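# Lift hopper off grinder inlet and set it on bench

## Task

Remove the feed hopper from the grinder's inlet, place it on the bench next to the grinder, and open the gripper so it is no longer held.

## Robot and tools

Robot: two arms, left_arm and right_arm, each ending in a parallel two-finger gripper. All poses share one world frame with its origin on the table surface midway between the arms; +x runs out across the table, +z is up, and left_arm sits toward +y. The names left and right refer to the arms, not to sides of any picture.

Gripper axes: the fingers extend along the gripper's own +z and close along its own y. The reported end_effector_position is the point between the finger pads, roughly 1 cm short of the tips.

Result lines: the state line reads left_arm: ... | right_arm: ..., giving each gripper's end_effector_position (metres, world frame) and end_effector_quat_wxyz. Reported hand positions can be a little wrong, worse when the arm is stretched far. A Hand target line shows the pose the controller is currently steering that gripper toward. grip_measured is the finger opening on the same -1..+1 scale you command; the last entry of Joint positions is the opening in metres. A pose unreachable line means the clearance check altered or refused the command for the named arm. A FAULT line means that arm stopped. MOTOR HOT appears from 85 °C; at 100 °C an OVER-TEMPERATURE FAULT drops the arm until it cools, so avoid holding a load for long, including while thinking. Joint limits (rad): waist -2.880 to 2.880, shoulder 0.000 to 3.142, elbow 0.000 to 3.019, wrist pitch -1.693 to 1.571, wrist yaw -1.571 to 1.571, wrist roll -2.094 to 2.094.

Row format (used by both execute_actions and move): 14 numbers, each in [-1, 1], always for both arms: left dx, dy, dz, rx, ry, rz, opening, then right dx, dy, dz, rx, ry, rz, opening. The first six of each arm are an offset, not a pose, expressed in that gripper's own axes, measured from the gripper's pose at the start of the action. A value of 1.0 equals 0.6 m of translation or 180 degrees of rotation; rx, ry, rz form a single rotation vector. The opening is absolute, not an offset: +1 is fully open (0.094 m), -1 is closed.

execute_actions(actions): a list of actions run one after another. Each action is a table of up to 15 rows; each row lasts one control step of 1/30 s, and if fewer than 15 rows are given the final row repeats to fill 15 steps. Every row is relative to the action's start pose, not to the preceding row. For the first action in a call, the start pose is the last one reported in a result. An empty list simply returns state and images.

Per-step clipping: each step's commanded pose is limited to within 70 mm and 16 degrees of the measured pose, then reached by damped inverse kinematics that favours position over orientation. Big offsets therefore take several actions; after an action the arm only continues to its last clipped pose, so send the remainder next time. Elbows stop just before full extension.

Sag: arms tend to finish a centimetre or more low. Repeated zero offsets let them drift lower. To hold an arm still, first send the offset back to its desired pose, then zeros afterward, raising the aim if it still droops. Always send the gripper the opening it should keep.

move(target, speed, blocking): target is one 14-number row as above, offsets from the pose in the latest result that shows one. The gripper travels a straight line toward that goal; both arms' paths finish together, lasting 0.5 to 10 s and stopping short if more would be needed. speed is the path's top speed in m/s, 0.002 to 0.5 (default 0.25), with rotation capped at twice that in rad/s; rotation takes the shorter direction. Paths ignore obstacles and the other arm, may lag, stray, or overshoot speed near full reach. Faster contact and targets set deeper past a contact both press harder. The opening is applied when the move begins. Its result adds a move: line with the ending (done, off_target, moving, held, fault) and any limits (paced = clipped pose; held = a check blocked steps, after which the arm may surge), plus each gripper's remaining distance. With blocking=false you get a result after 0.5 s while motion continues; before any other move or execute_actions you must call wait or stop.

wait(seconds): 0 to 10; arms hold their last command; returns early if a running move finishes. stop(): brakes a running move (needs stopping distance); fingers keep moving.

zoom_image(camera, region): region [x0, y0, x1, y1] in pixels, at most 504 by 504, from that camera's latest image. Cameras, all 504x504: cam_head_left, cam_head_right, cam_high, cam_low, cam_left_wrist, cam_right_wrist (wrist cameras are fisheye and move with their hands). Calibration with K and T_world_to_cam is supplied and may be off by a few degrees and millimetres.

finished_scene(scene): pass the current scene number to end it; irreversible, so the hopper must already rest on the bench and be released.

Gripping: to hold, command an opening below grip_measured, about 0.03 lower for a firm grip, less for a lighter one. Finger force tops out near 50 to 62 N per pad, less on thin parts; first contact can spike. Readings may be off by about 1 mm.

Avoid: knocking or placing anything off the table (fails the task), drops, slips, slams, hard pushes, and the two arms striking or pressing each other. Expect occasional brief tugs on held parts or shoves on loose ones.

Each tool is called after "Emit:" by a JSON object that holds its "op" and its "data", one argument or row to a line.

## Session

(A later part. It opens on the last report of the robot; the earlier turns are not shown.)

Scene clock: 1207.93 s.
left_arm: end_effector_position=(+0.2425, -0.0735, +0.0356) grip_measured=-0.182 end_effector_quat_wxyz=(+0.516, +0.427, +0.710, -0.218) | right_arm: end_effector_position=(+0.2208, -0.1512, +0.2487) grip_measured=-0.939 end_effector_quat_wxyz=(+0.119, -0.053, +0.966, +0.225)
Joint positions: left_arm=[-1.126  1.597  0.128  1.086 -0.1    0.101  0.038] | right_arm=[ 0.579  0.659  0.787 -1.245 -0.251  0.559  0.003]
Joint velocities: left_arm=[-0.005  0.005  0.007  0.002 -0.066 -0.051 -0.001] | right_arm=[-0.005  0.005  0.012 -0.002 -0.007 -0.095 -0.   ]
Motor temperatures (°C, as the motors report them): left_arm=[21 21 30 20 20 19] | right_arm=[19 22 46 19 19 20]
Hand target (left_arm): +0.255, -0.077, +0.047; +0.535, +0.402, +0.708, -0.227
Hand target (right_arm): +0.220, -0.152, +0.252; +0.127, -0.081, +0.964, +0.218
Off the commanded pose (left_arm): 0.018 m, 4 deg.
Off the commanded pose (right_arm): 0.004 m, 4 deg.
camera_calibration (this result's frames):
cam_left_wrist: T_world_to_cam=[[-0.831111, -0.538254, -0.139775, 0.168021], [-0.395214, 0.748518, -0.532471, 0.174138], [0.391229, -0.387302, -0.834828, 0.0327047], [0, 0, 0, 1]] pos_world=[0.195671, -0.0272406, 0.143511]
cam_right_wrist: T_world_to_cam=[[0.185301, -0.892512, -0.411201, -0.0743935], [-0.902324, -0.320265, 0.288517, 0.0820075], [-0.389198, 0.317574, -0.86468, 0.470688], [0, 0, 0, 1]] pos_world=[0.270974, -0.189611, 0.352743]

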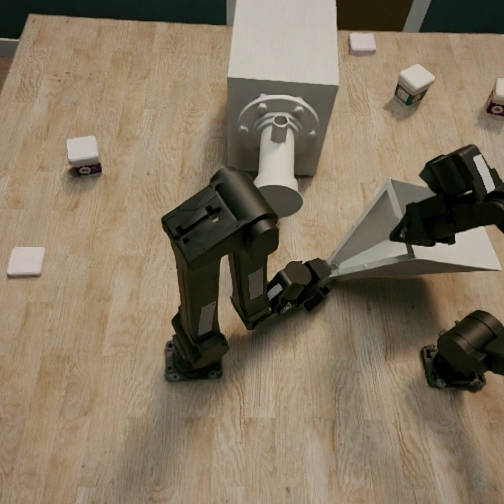

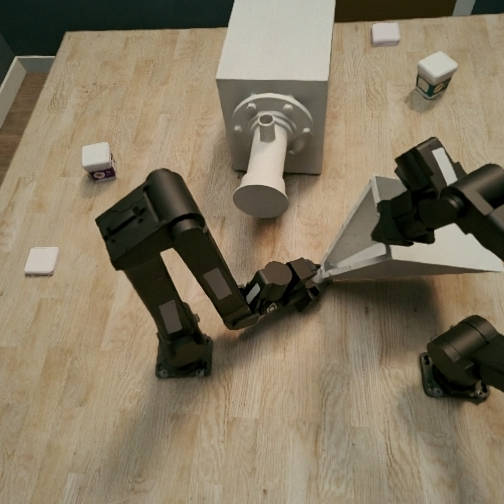

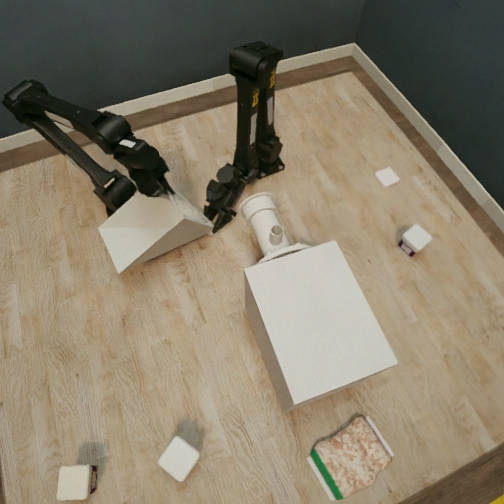

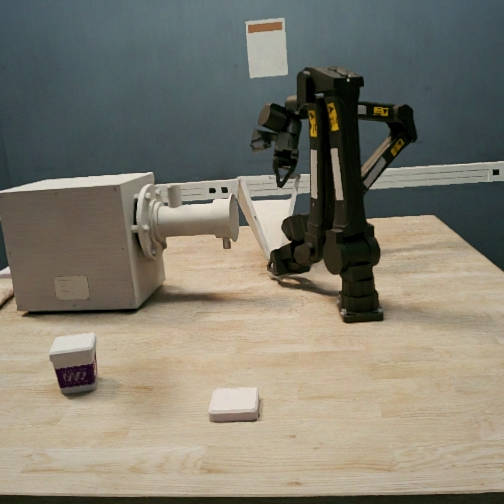

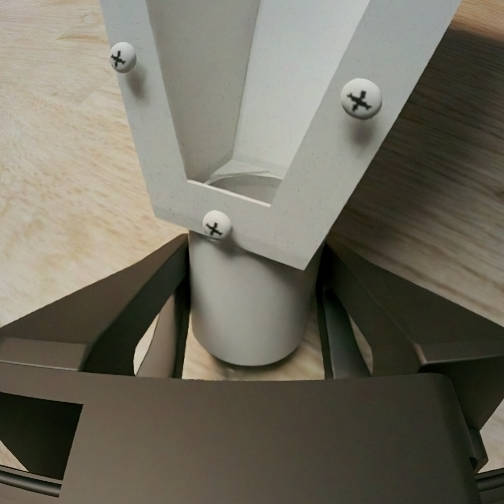

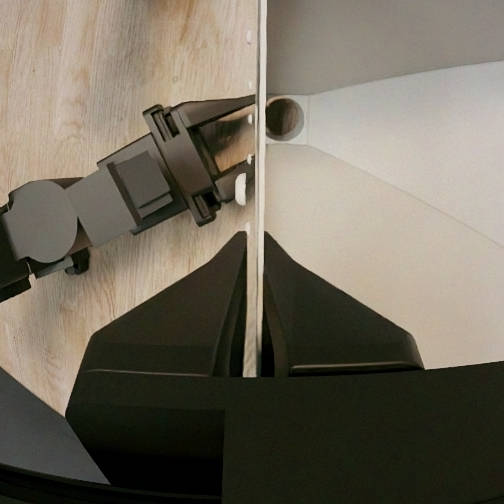

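Emit:
{"op": "execute_actions", "data": {
  "actions": [
    [[-0.0197,0.0163,0.0095,0,-0.02,0.015,-0.21,-0.002,-0.039,-0.007,-0.0214,0,0.0062,-1]],
    [[-0.0197,0.0163,0.0095,0,-0.02,0.015,-0.21,-0.002,-0.039,-0.007,-0.0214,0,0.0062,-1]]
  ]
}}

Scene clock: 1257.50 s.
left_arm: end_effector_position=(+0.2437, -0.0733, +0.0363) grip_measured=-0.189 end_effector_quat_wxyz=(+0.533, +0.481, +0.663, -0.214) | right_arm: end_effector_position=(+0.2262, -0.1913, +0.2309) grip_measured=-0.936 end_effector_quat_wxyz=(+0.091, +0.008, +0.945, +0.315)
Joint positions: left_arm=[-1.067  1.657  0.122  1.188  0.018  0.253  0.038] | right_arm=[ 0.193  0.611  0.693 -1.282 -0.57   0.351  0.003]
Joint velocities: left_arm=[-0.005  0.005  0.002  0.012  0.007  0.037  0.   ] | right_arm=[-0.015  0.005  0.002 -0.007 -0.022 -0.007  0.   ]
Motor temperatures (°C, as the motors report them): left_arm=[21 21 29 20 20 19] | right_arm=[19 22 47 19 19 20]
Hand target (left_arm): +0.254, -0.078, +0.047; +0.551, +0.464, +0.658, -0.218
Hand target (right_arm): +0.227, -0.194, +0.233; +0.102, -0.014, +0.947, +0.305
Off the commanded pose (left_arm): 0.016 m, 3 deg.
Off the commanded pose (right_arm): 0.003 m, 3 deg.
camera_calibration (this result's frames):
cam_left_wrist: T_world_to_cam=[[-0.864225, -0.443351, -0.237815, 0.187903], [-0.259693, 0.797964, -0.543887, 0.145803], [0.4309, -0.408281, -0.804755, 0.0205519], [0, 0, 0, 1]] pos_world=[0.191399, -0.0246477, 0.140526]
cam_right_wrist: T_world_to_cam=[[0.0728711, -0.804718, -0.589168, -0.0351827], [-0.902883, -0.304171, 0.30378, 0.0788512], [-0.423665, 0.509813, -0.748731, 0.487962], [0, 0, 0, 1]] pos_world=[0.28049, -0.253097, 0.32067]

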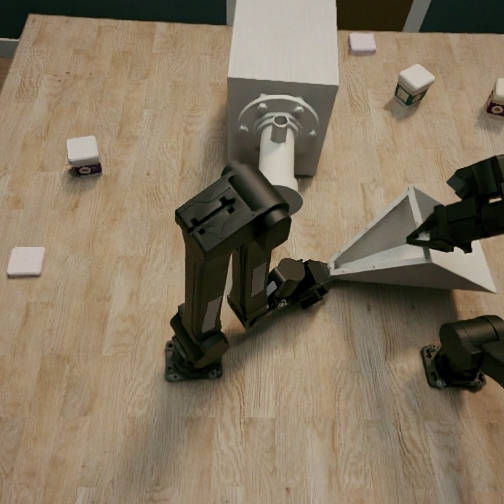

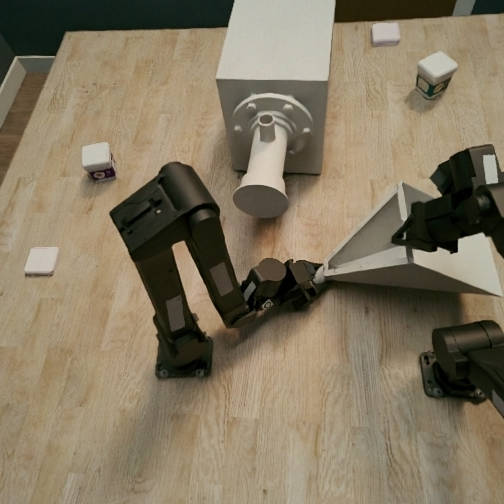

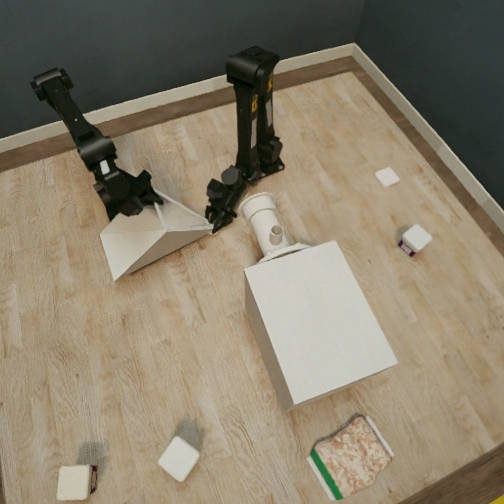

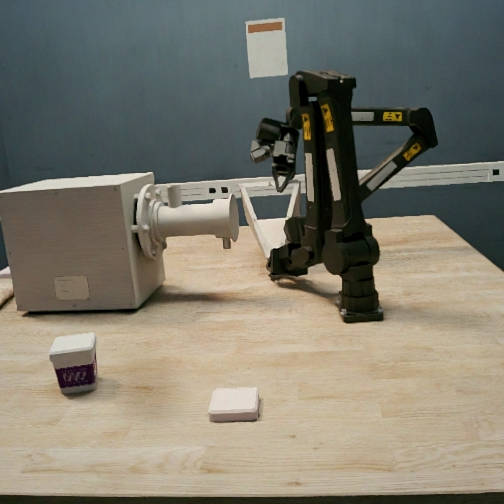

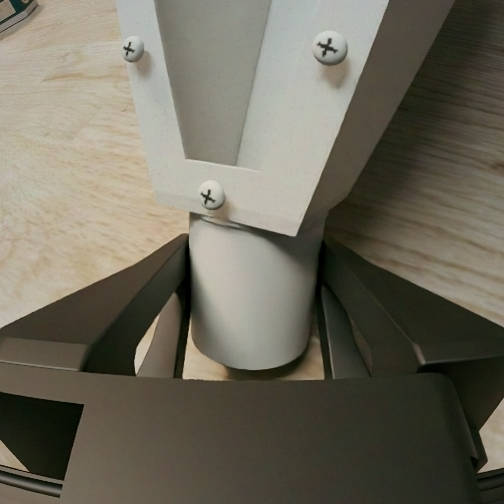

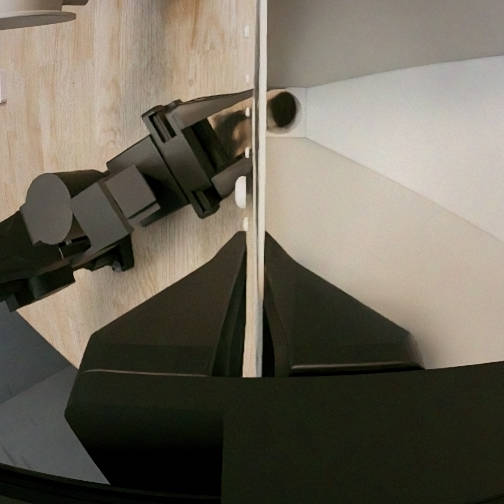

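Emit:
{"op": "execute_actions", "data": {
  "actions": [
    [[-0.0185,0.0151,0.0083,0,-0.02,0.02,-0.21,-0.001,-0.041,-0.006,-0.0217,0,0.0046,-1]],
    [[-0.0185,0.0151,0.0083,0,-0.02,0.02,-0.21,-0.001,-0.041,-0.006,-0.0217,0,0.0046,-1]]
  ]
}}

Scene clock: 1288.07 s.
left_arm: end_effector_position=(+0.2427, -0.0734, +0.0361) grip_measured=-0.191 end_effector_quat_wxyz=(+0.544, +0.532, +0.614, -0.210) | right_arm: end_effector_position=(+0.2254, -0.2284, +0.2021) grip_measured=-0.933 end_effector_quat_wxyz=(+0.070, +0.063, +0.909, +0.406)
Joint positions: left_arm=[-1.014  1.702  0.12   1.254  0.139  0.393  0.038] | right_arm=[-0.195  0.674  0.593 -1.404 -0.847  0.013  0.003]
Joint velocities: left_arm=[ 0.005 -0.005  0.002 -0.017 -0.022  0.066 -0.   ] | right_arm=[-0.005 -0.005  0.017 -0.002  0.051 -0.081 -0.001]
Motor temperatures (°C, as the motors report them): left_arm=[21 21 28 20 20 19] | right_arm=[19 22 47 19 19 20]
Hand target (left_arm): +0.252, -0.078, +0.047; +0.565, +0.521, +0.604, -0.210
Hand target (right_arm): +0.226, -0.231, +0.204; +0.080, +0.040, +0.915, +0.394
Off the commanded pose (left_arm): 0.016 m, 3 deg.
Off the commanded pose (right_arm): 0.003 m, 3 deg.
camera_calibration (this result's frames):
cam_left_wrist: T_world_to_cam=[[-0.879741, -0.342762, -0.329499, 0.201328], [-0.122834, 0.833346, -0.538931, 0.114693], [0.459312, -0.433646, -0.775231, 0.0109996], [0, 0, 0, 1]] pos_world=[0.186153, -0.0218009, 0.136676]
cam_right_wrist: T_world_to_cam=[[-0.0263545, -0.668673, -0.74309, 0.00265505], [-0.904899, -0.299933, 0.301989, 0.0773665], [-0.424809, 0.68038, -0.597177, 0.493541], [0, 0, 0, 1]] pos_world=[0.279739, -0.310815, 0.27334]

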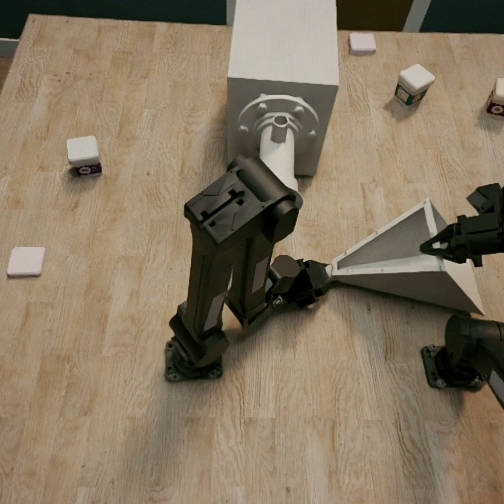

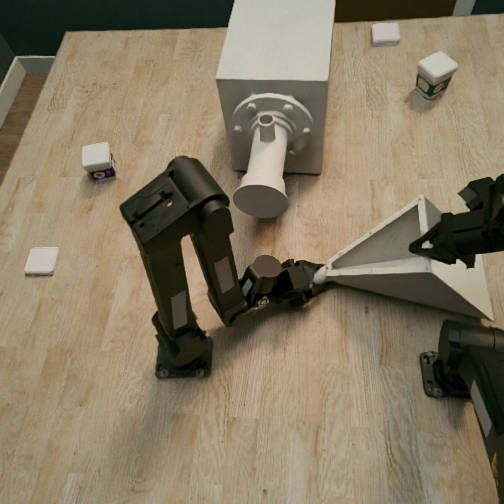

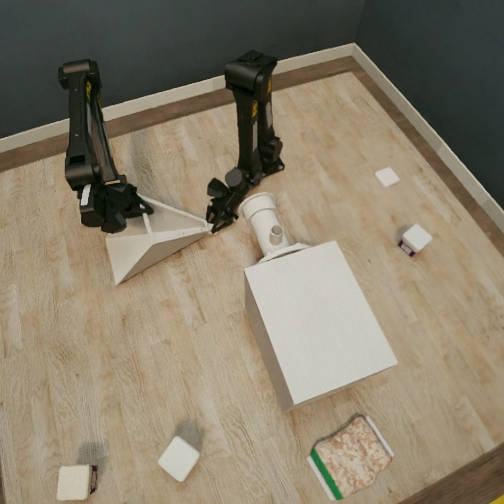

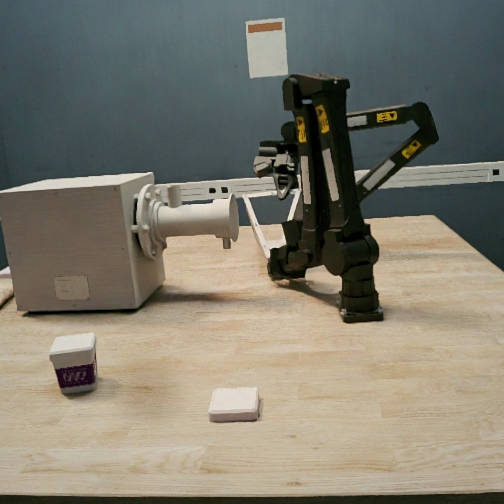

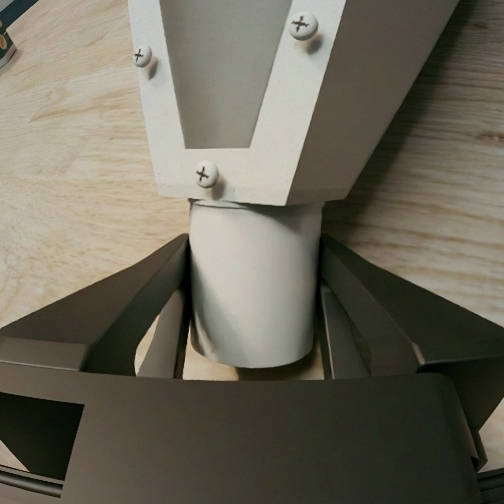

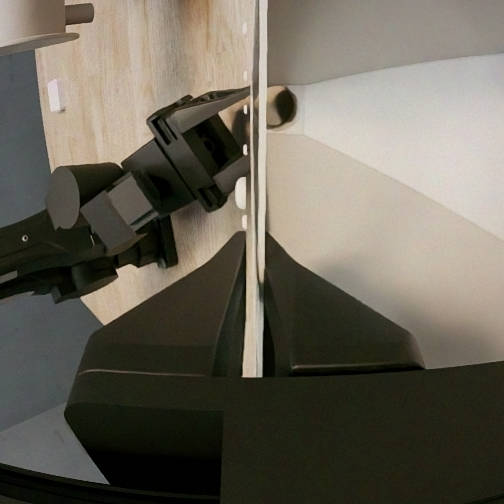

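Emit:
{"op": "execute_actions", "data": {
  "actions": [
    [[-0.0165,0.0162,0.0073,0,-0.02,0.01,-0.21,-0.002,-0.033,-0.005,-0.022,0.0005,-0.024,-1]],
    [[-0.0165,0.0162,0.0073,0,-0.02,0.01,-0.21,-0.002,-0.033,-0.005,-0.022,0.0005,-0.024,-1]]
  ]
}}

Scene clock: 1372.43 s.
left_arm: end_effector_position=(+0.2492, -0.0796, +0.0387) grip_measured=-0.191 end_effector_quat_wxyz=(+0.558, +0.564, +0.571, -0.214) | right_arm: end_effector_position=(+0.2236, -0.2508, +0.1872) grip_measured=-0.931 end_effector_quat_wxyz=(+0.091, +0.048, +0.870, +0.483)
Joint positions: left_arm=[-0.958  1.744  0.144  1.299  0.253  0.491  0.038] | right_arm=[-0.448  0.827  0.54  -1.566 -1.003 -0.461  0.003]
Joint velocities: left_arm=[-0.005  0.005  0.007  0.012 -0.022  0.022 -0.001] | right_arm=[-0.005  0.005 -0.007 -0.012 -0.007 -0.022  0.001]
Motor temperatures (°C, as the motors report them): left_arm=[20 21 27 20 20 19] | right_arm=[19 21 46 19 19 20]
Hand target (left_arm): +0.251, -0.078, +0.047; +0.568, +0.553, +0.567, -0.222
Hand target (right_arm): +0.223, -0.255, +0.177; +0.092, +0.029, +0.874, +0.476
Off the commanded pose (left_arm): 0.008 m, 2 deg.
Off the commanded pose (right_arm): 0.012 m, 3 deg.
camera_calibration (this result's frames):
cam_left_wrist: T_world_to_cam=[[-0.878647, -0.271299, -0.392907, 0.213723], [-0.014272, 0.837446, -0.546334, 0.0957037], [0.477259, -0.474427, -0.739691, -0.0017448], [0, 0, 0, 1]] pos_world=[0.189985, -0.0229917, 0.134969]
cam_right_wrist: T_world_to_cam=[[0.0334379, -0.535746, -0.843717, 0.0153539], [-0.915696, -0.354691, 0.188932, 0.0833883], [-0.400478, 0.76627, -0.502441, 0.497497], [0, 0, 0, 1]] pos_world=[0.275082, -0.343415, 0.247162]

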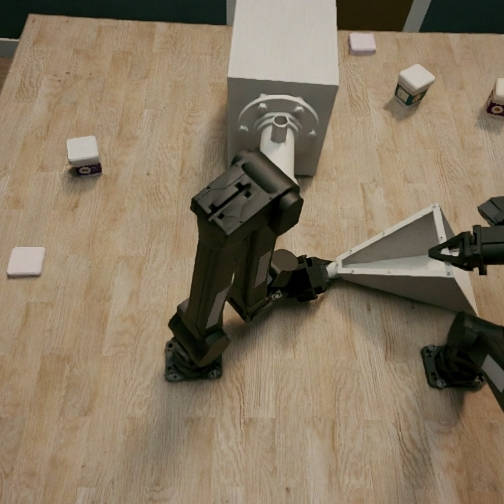

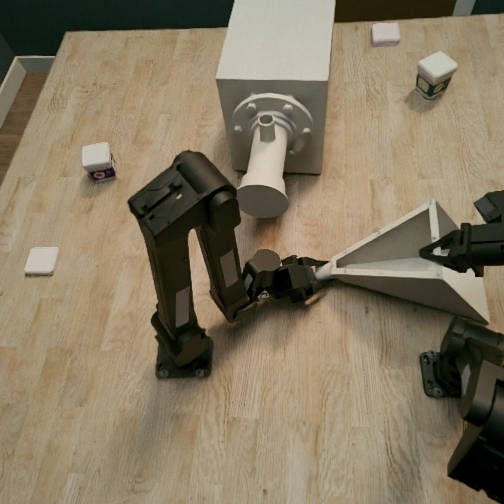

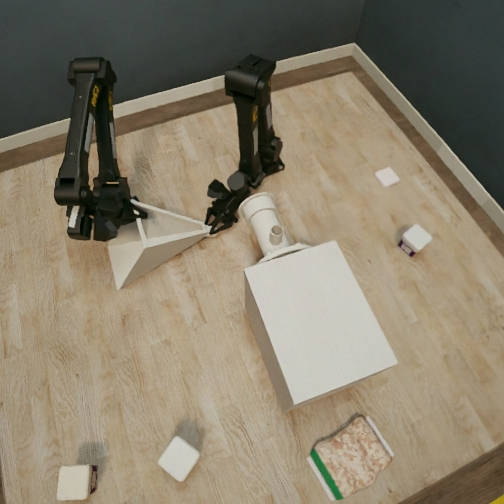

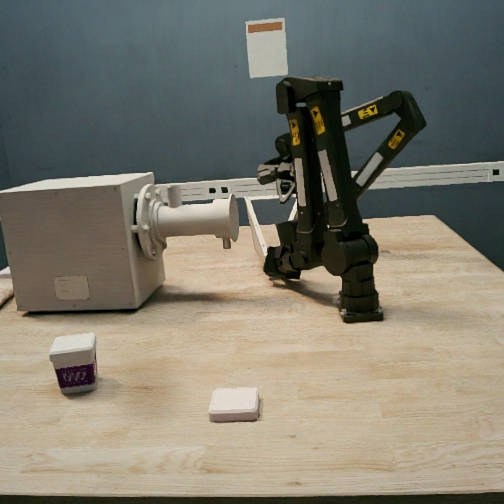

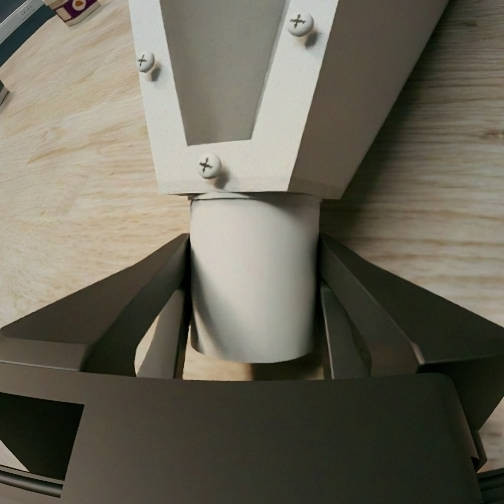

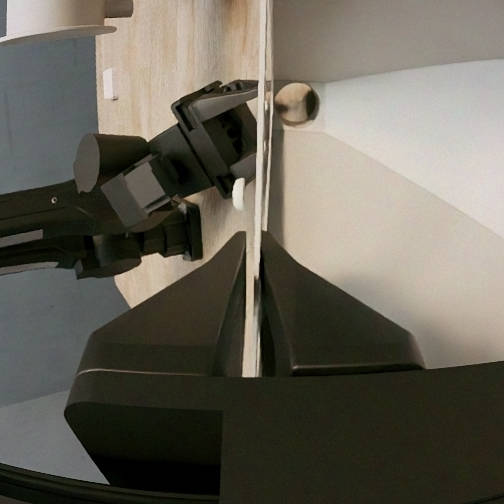

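Emit:
{"op": "zoom_image", "data": {
  "camera": "cam_head_left",
  "region": [324, 180, 504, 400]
}}

Emit:
{"op": "zoom_image", "data": {
  "camera": "cam_high",
  "region": [30, 120, 250, 320]
}}

Region (324, 180, 504, 400) of cam_head_left's 504x504 image, scaled by 2.291, with more detail than that image has; it fills the left 412 columns of this view, and the rest is white.

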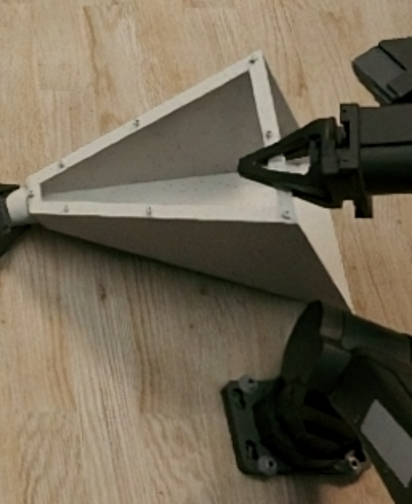

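Region (30, 120, 250, 320) of cam_high's 504x504 image, scaled by 2.291, with more detail than that image has; it fills the top 458 rows of this view, and the rest is white.

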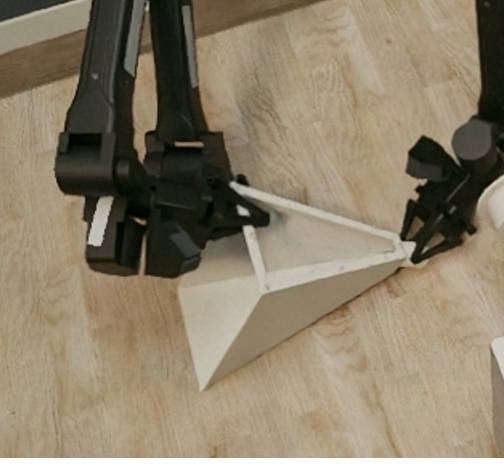

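Emit:
{"op": "execute_actions", "data": {
  "actions": [
    [[-0.004,0.006,-0.003,0,-0.01,0,-0.21,0,0.002,-0.002,0.0163,0,-0.0033,-1]]
  ]
}}

Scene clock: 1437.83 s.
left_arm: end_effector_position=(+0.2474, -0.0798, +0.0373) grip_measured=-0.191 end_effector_quat_wxyz=(+0.557, +0.567, +0.566, -0.221) | right_arm: end_effector_position=(+0.2215, -0.2508, +0.1876) grip_measured=-0.937 end_effector_quat_wxyz=(+0.089, +0.054, +0.879, +0.466)
Joint positions: left_arm=[-0.951  1.762  0.144  1.319  0.277  0.493  0.038] | right_arm=[-0.432  0.789  0.543 -1.55  -0.971 -0.396  0.003]
Joint velocities: left_arm=[-0.005 -0.005 -0.017  0.012  0.007 -0.007  0.001] | right_arm=[ 0.015 -0.015 -0.002  0.007 -0.022  0.007 -0.001]
Motor temperatures (°C, as the motors report them): left_arm=[20 21 26 20 20 19] | right_arm=[19 21 43 19 19 20]
Hand target (left_arm): +0.251, -0.078, +0.043; +0.566, +0.560, +0.562, -0.222
Hand target (right_arm): +0.223, -0.251, +0.189; +0.091, +0.046, +0.882, +0.460
Off the commanded pose (left_arm): 0.007 m, 1 deg.
Off the commanded pose (right_arm): 0.002 m, 1 deg.
camera_calibration (this result's frames):
cam_left_wrist: T_world_to_cam=[[-0.884186, -0.258396, -0.389161, 0.213811], [-0.00150836, 0.834655, -0.550771, 0.0918579], [0.467132, -0.486397, -0.73838, -0.000525993], [0, 0, 0, 1]] pos_world=[0.189433, -0.0216775, 0.133411]
cam_right_wrist: T_world_to_cam=[[0.0173319, -0.567249, -0.823364, 0.00757344], [-0.917044, -0.337154, 0.212975, 0.0815781], [-0.39841, 0.75137, -0.526035, 0.497079], [0, 0, 0, 1]] pos_world=[0.272721, -0.34169, 0.250343]

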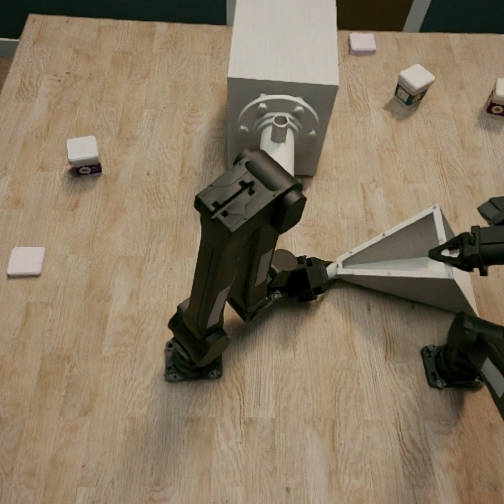

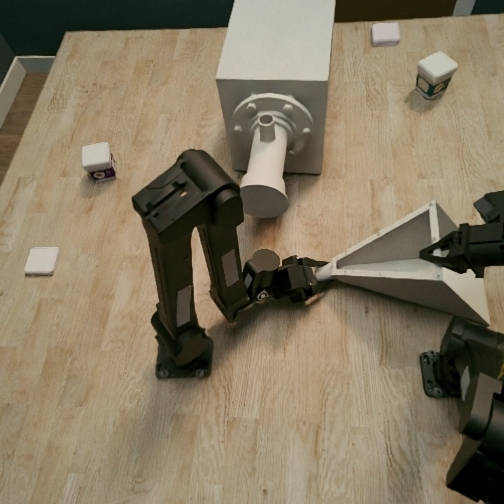

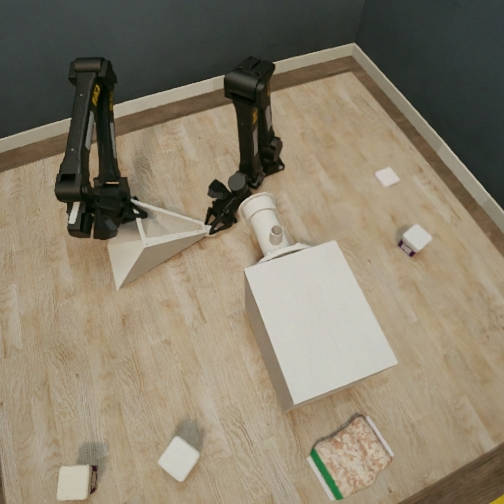

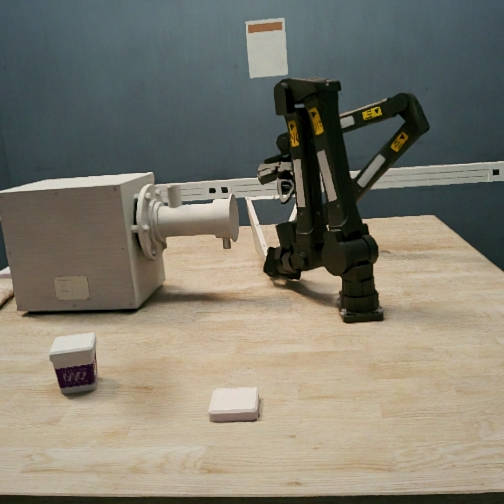

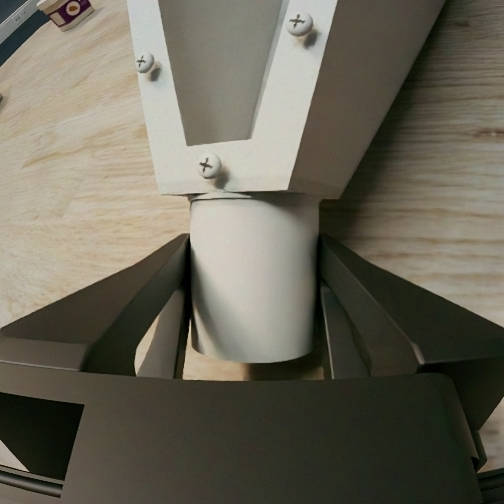

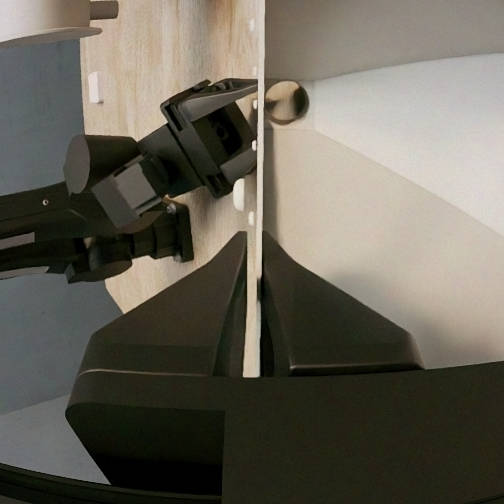

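Emit:
{"op": "execute_actions", "data": {
  "actions": [
    [[-0.0013,0.0078,-0.0017,0,-0.005,0,-0.21,-0.0027,0.002,-0.0007,0,0,0,-1]],
    [[-0.0057,0.0098,-0.003,0,-0.005,0,-0.12,-0.0027,0.002,-0.0007,0,0,0,-1],[-0.0057,0.0098,-0.003,0,-0.005,0,-0.12,-0.0027,0.002,-0.0007,0,0,0,-1],[-0.0057,0.0098,-0.003,0,-0.005,0,-0.06,-0.0027,0.002,-0.0007,0,0,0,-1]]
  ]
}}

Scene clock: 1455.70 s.
left_arm: end_effector_position=(+0.2471, -0.0795, +0.0387) grip_measured=-0.063 end_effector_quat_wxyz=(+0.555, +0.570, +0.560, -0.231) | right_arm: end_effector_position=(+0.2213, -0.2511, +0.1868) grip_measured=-0.938 end_effector_quat_wxyz=(+0.088, +0.055, +0.879, +0.465)
Joint positions: left_arm=[-0.932  1.759  0.145  1.317  0.32   0.497  0.044] | right_arm=[-0.432  0.789  0.542 -1.548 -0.968 -0.395  0.003]
Joint velocities: left_arm=[-0.005 -0.005 -0.002  0.007 -0.081 -0.022  0.   ] | right_arm=[-0.015 -0.005 -0.002 -0.002 -0.022  0.007 -0.   ]
Motor temperatures (°C, as the motors report them): left_arm=[20 21 25 20 20 19] | right_arm=[19 21 43 19 19 20]
Hand target (left_arm): +0.252, -0.078, +0.044; +0.562, +0.566, +0.559, -0.228
Hand target (right_arm): +0.223, -0.251, +0.189; +0.089, +0.056, +0.878, +0.467
Off the commanded pose (left_arm): 0.007 m, 1 deg.
Off the commanded pose (right_arm): 0.003 m, 0 deg.
camera_calibration (this result's frames):
cam_left_wrist: T_world_to_cam=[[-0.891776, -0.24078, -0.383093, 0.217128], [0.0153766, 0.830042, -0.557489, 0.0880775], [0.452215, -0.503047, -0.736509, 0.00310418], [0, 0, 0, 1]] pos_world=[0.190871, -0.0192664, 0.134569]
cam_right_wrist: T_world_to_cam=[[0.0154024, -0.569709, -0.821702, 0.00626487], [-0.91668, -0.336249, 0.215948, 0.0810767], [-0.399324, 0.749912, -0.527421, 0.496905], [0, 0, 0, 1]] pos_world=[0.272651, -0.341804, 0.249717]

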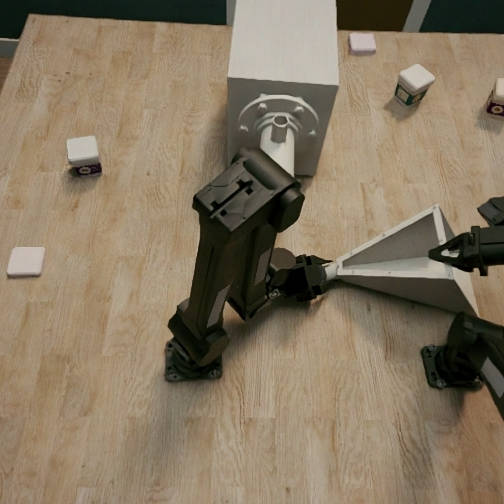

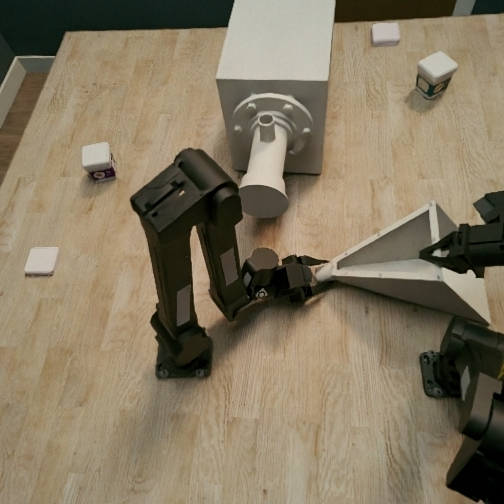

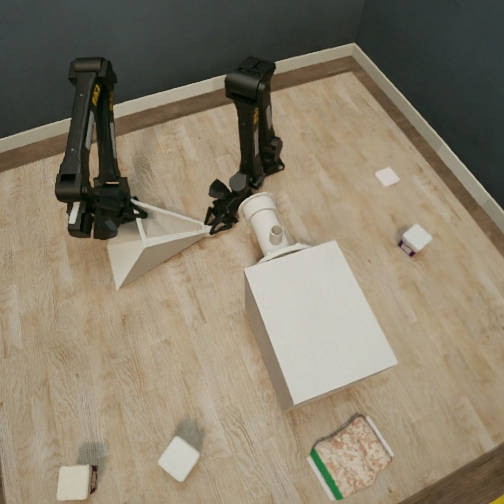

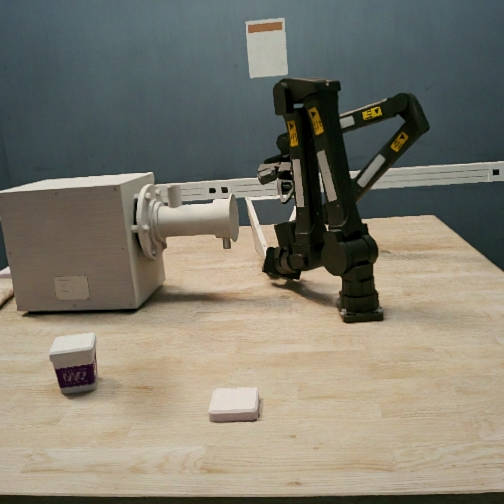

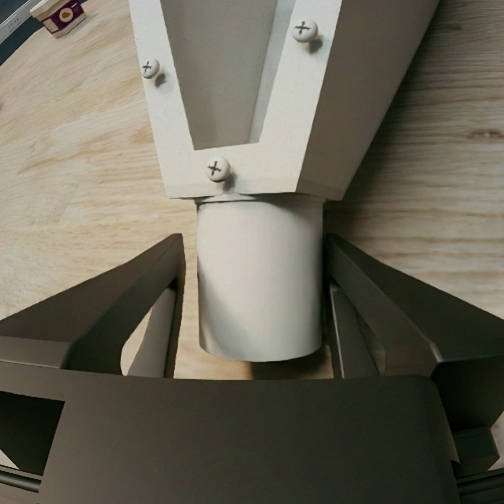

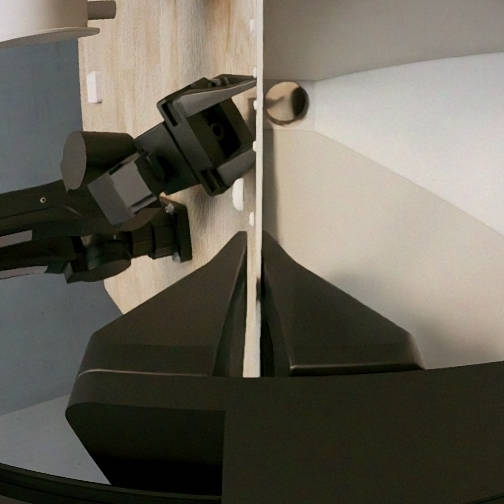

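Emit:
{"op": "zoom_image", "data": {
  "camera": "cam_head_right",
  "region": [384, 180, 504, 380]
}}

Emit:
{"op": "zoom_image", "data": {
  "camera": "cam_low",
  "region": [220, 150, 400, 310]
}}

Region (384, 180, 504, 380) of cam_head_right's 504x504 image, scaled by 2.520, with more detail than that image has; it fills the left 302 columns of this view, and the rest is white.

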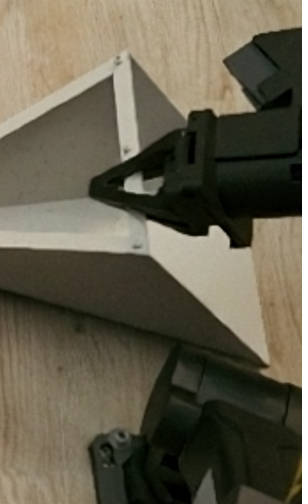

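Region (220, 150, 400, 310) of cam_low's 504x504 image, scaled by 2.800, with more detail than that image has.

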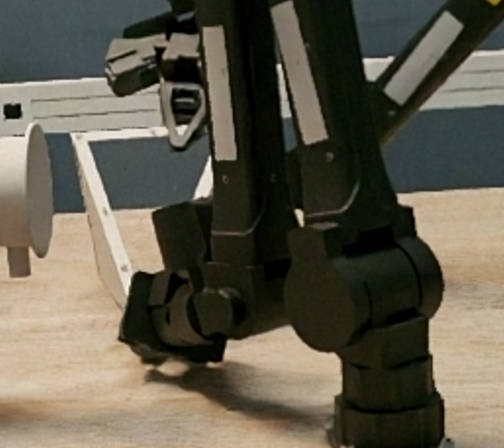

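Emit:
{"op": "execute_actions", "data": {
  "actions": [
    [[-0.0057,0.0098,-0.003,0,-0.005,0,0.05,-0.0027,0.002,-0.0007,0,0,0,-0.91],[-0.0057,0.0098,-0.003,0,-0.005,0,0.05,-0.0027,0.002,-0.0007,0,0,0,-0.91],[-0.0057,0.0098,-0.003,0,-0.005,0,0.05,-0.0027,0.002,-0.0007,0,0,0,-0.89],[-0.0057,0.0098,-0.003,0,-0.005,0,0.05,-0.0027,0.002,-0.0007,0,0,0,-0.89],[-0.0057,0.0098,-0.003,0,-0.005,0,0.05,-0.0027,0.002,-0.0007,0,0,0,-0.87],[-0.0057,0.0098,-0.003,0,-0.005,0,0.05,-0.0027,0.002,-0.0007,0,0,0,-0.87],[-0.0057,0.0098,-0.003,0,-0.005,0,0.05,-0.0027,0.002,-0.0007,0,0,0,-0.85],[-0.0057,0.0098,-0.003,0,-0.005,0,0.05,-0.0027,0.002,-0.0007,0,0,0,-0.85],[-0.0057,0.0098,-0.003,0,-0.005,0,0.05,-0.0027,0.002,-0.0007,0,0,0,-0.82],[-0.0057,0.0098,-0.003,0,-0.005,0,0.05,-0.0027,0.002,-0.0007,0,0,0,-0.8]]
  ]
}}

Scene clock: 1489.67 s.
left_arm: end_effector_position=(+0.2460, -0.0793, +0.0394) grip_measured=+0.047 end_effector_quat_wxyz=(+0.553, +0.573, +0.556, -0.238) | right_arm: end_effector_position=(+0.2213, -0.2511, +0.1867) grip_measured=-0.802 end_effector_quat_wxyz=(+0.088, +0.055, +0.880, +0.464)
Joint positions: left_arm=[-0.923  1.757  0.145  1.315  0.347  0.497  0.049] | right_arm=[-0.432  0.789  0.542 -1.548 -0.968 -0.395  0.009]
Joint velocities: left_arm=[-0.005  0.005 -0.012 -0.012  0.037  0.037  0.   ] | right_arm=[-0.005 -0.015  0.002 -0.002  0.022 -0.051 -0.   ]
Motor temperatures (°C, as the motors report them): left_arm=[20 21 25 20 20 19] | right_arm=[19 21 43 19 20 20]
Hand target (left_arm): +0.251, -0.078, +0.044; +0.559, +0.569, +0.556, -0.235
Hand target (right_arm): +0.223, -0.251, +0.188; +0.088, +0.055, +0.879, +0.465
Off the commanded pose (left_arm): 0.007 m, 1 deg.
Off the commanded pose (right_arm): 0.002 m, 0 deg.
camera_calibration (this result's frames):
cam_left_wrist: T_world_to_cam=[[-0.897671, -0.228762, -0.376635, 0.218635], [0.0250329, 0.826843, -0.561876, 0.0858622], [0.439954, -0.513808, -0.736507, 0.00632853], [0, 0, 0, 1]] pos_world=[0.191329, -0.0177274, 0.13525]
cam_right_wrist: T_world_to_cam=[[0.0153314, -0.569989, -0.821509, 0.00611454], [-0.916621, -0.336253, 0.216197, 0.0809942], [-0.399464, 0.749697, -0.527619, 0.496903], [0, 0, 0, 1]] pos_world=[0.272642, -0.341807, 0.249688]

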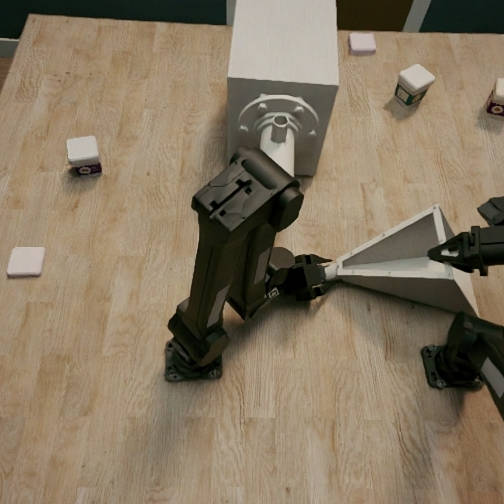

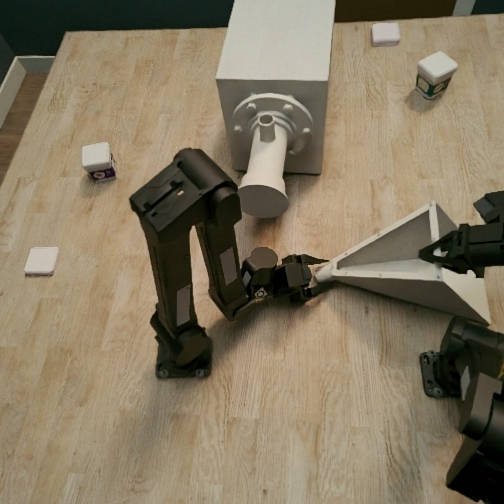

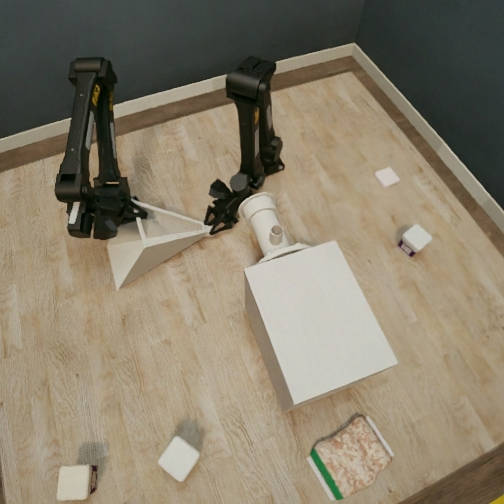

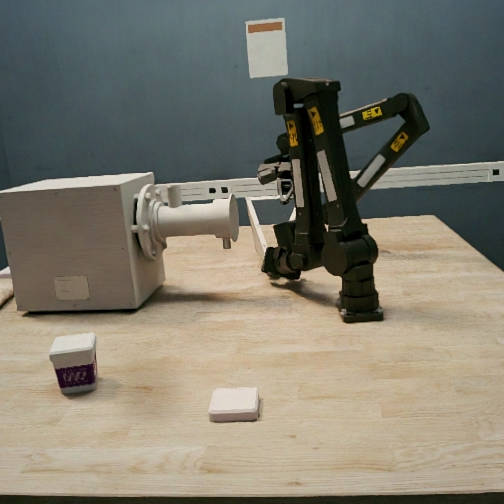

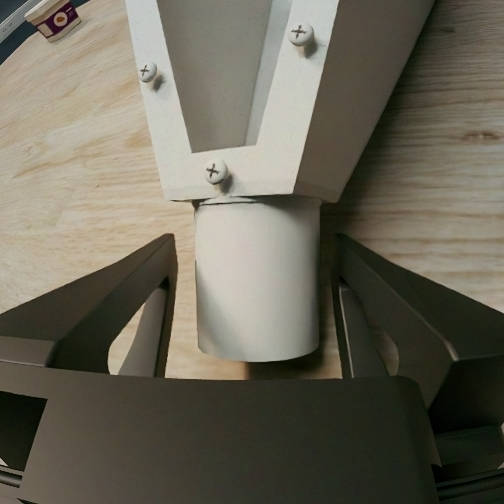

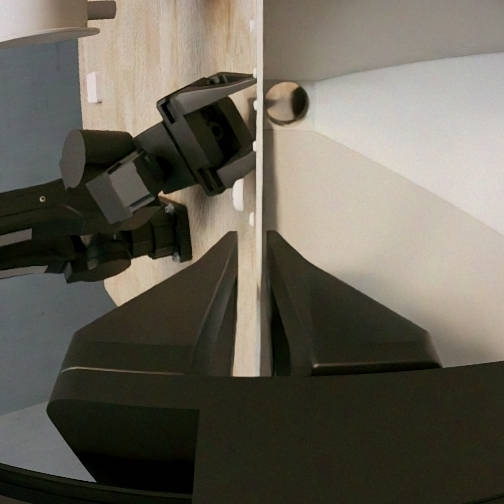

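Emit:
{"op": "execute_actions", "data": {
  "actions": [
    [[-0.0057,0.0098,-0.003,0,-0.005,0,0.7,-0.0027,0.002,-0.0007,0,0,0,-0.35]],
    [[-0.006,0.008,-0.03,0,0,0,0.7,-0.002,0.002,-0.03,0,0,0,-0.35],[-0.006,0.008,-0.04,0,0,0,0.7,-0.002,0.002,-0.045,0,0,0,-0.35],[-0.006,0.008,-0.05,0,0,0,0.7,-0.002,0.002,-0.06,0,0,0,-0.35],[-0.006,0.008,-0.06,0,0,0,0.7,-0.002,0.002,-0.07,0,0,0,-0.35],[-0.006,0.008,-0.07,0,0,0,0.7,-0.002,0.002,-0.08,0,0,0,-0.35]]
  ]
}}

Scene clock: 1514.83 s.
left_arm: end_effector_position=(+0.2290, -0.0414, +0.0533) grip_measured=+0.697 end_effector_quat_wxyz=(+0.545, +0.575, +0.556, -0.252) | right_arm: end_effector_position=(+0.2080, -0.2796, +0.1978) grip_measured=-0.352 end_effector_quat_wxyz=(+0.098, +0.082, +0.898, +0.422)
Joint positions: left_arm=[-0.828  1.607  0.045  1.245  0.464  0.514  0.08 ] | right_arm=[-0.594  0.753  0.587 -1.697 -0.86  -0.514  0.03 ]
Joint velocities: left_arm=[-0.015  0.015  0.017 -0.046  0.007 -0.007 -0.001] | right_arm=[-0.024 -0.063 -0.007 -0.027  0.007  0.007  0.001]
Motor temperatures (°C, as the motors report them): left_arm=[20 21 25 20 20 19] | right_arm=[19 21 43 19 20 20]
Hand target (left_arm): +0.234, -0.041, +0.056; +0.551, +0.575, +0.552, -0.246
Hand target (right_arm): +0.215, -0.286, +0.213; +0.117, +0.076, +0.901, +0.411
Off the commanded pose (left_arm): 0.006 m, 1 deg.
Off the commanded pose (right_arm): 0.020 m, 6 deg.
joint sent to its limit (right arm) — the command would take joint 4 (wrist pitch) past its lower limit, so that joint was sent only as far as its limit.
camera_calibration (this result's frames):
cam_left_wrist: T_world_to_cam=[[-0.911221, -0.210525, -0.354056, 0.219982], [0.0296101, 0.82383, -0.566064, 0.0618683], [0.410852, -0.526293, -0.744457, 0.0501157], [0, 0, 0, 1]] pos_world=[0.17803, 0.0217182, 0.150216]
cam_right_wrist: T_world_to_cam=[[-0.0354384, -0.639242, -0.768188, -0.0202322], [-0.931615, -0.257084, 0.256908, 0.074046], [-0.361715, 0.72476, -0.586417, 0.515611], [0, 0, 0, 1]] pos_world=[0.25477, -0.367591, 0.267798]

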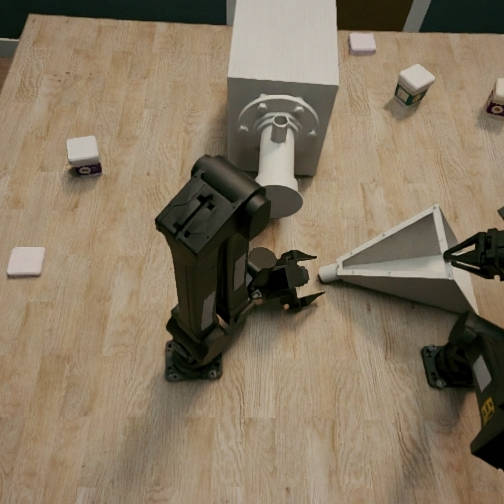

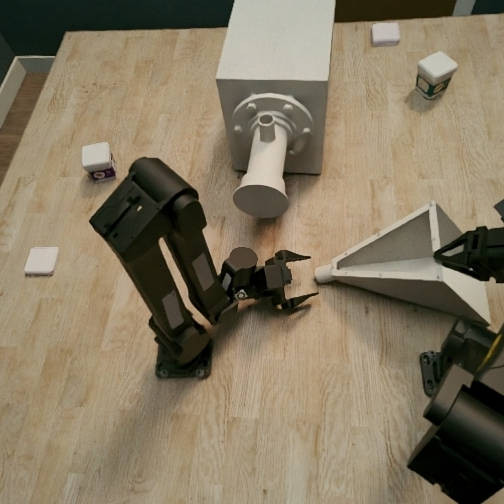

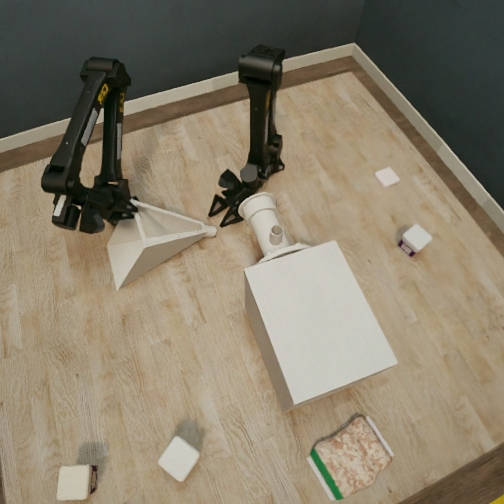

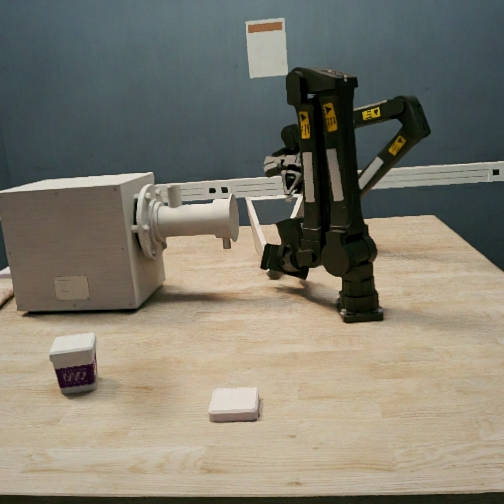

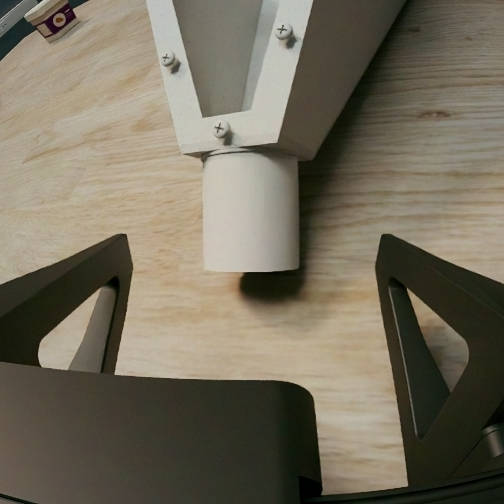

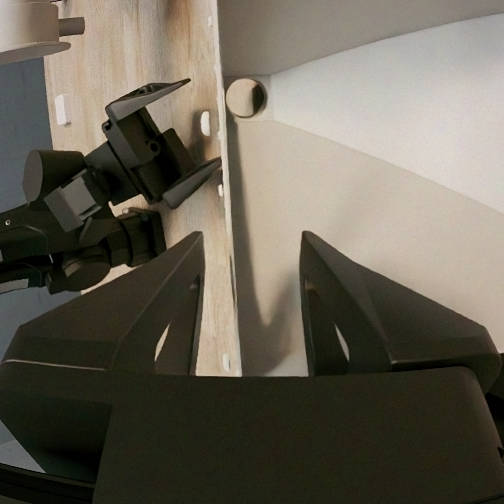

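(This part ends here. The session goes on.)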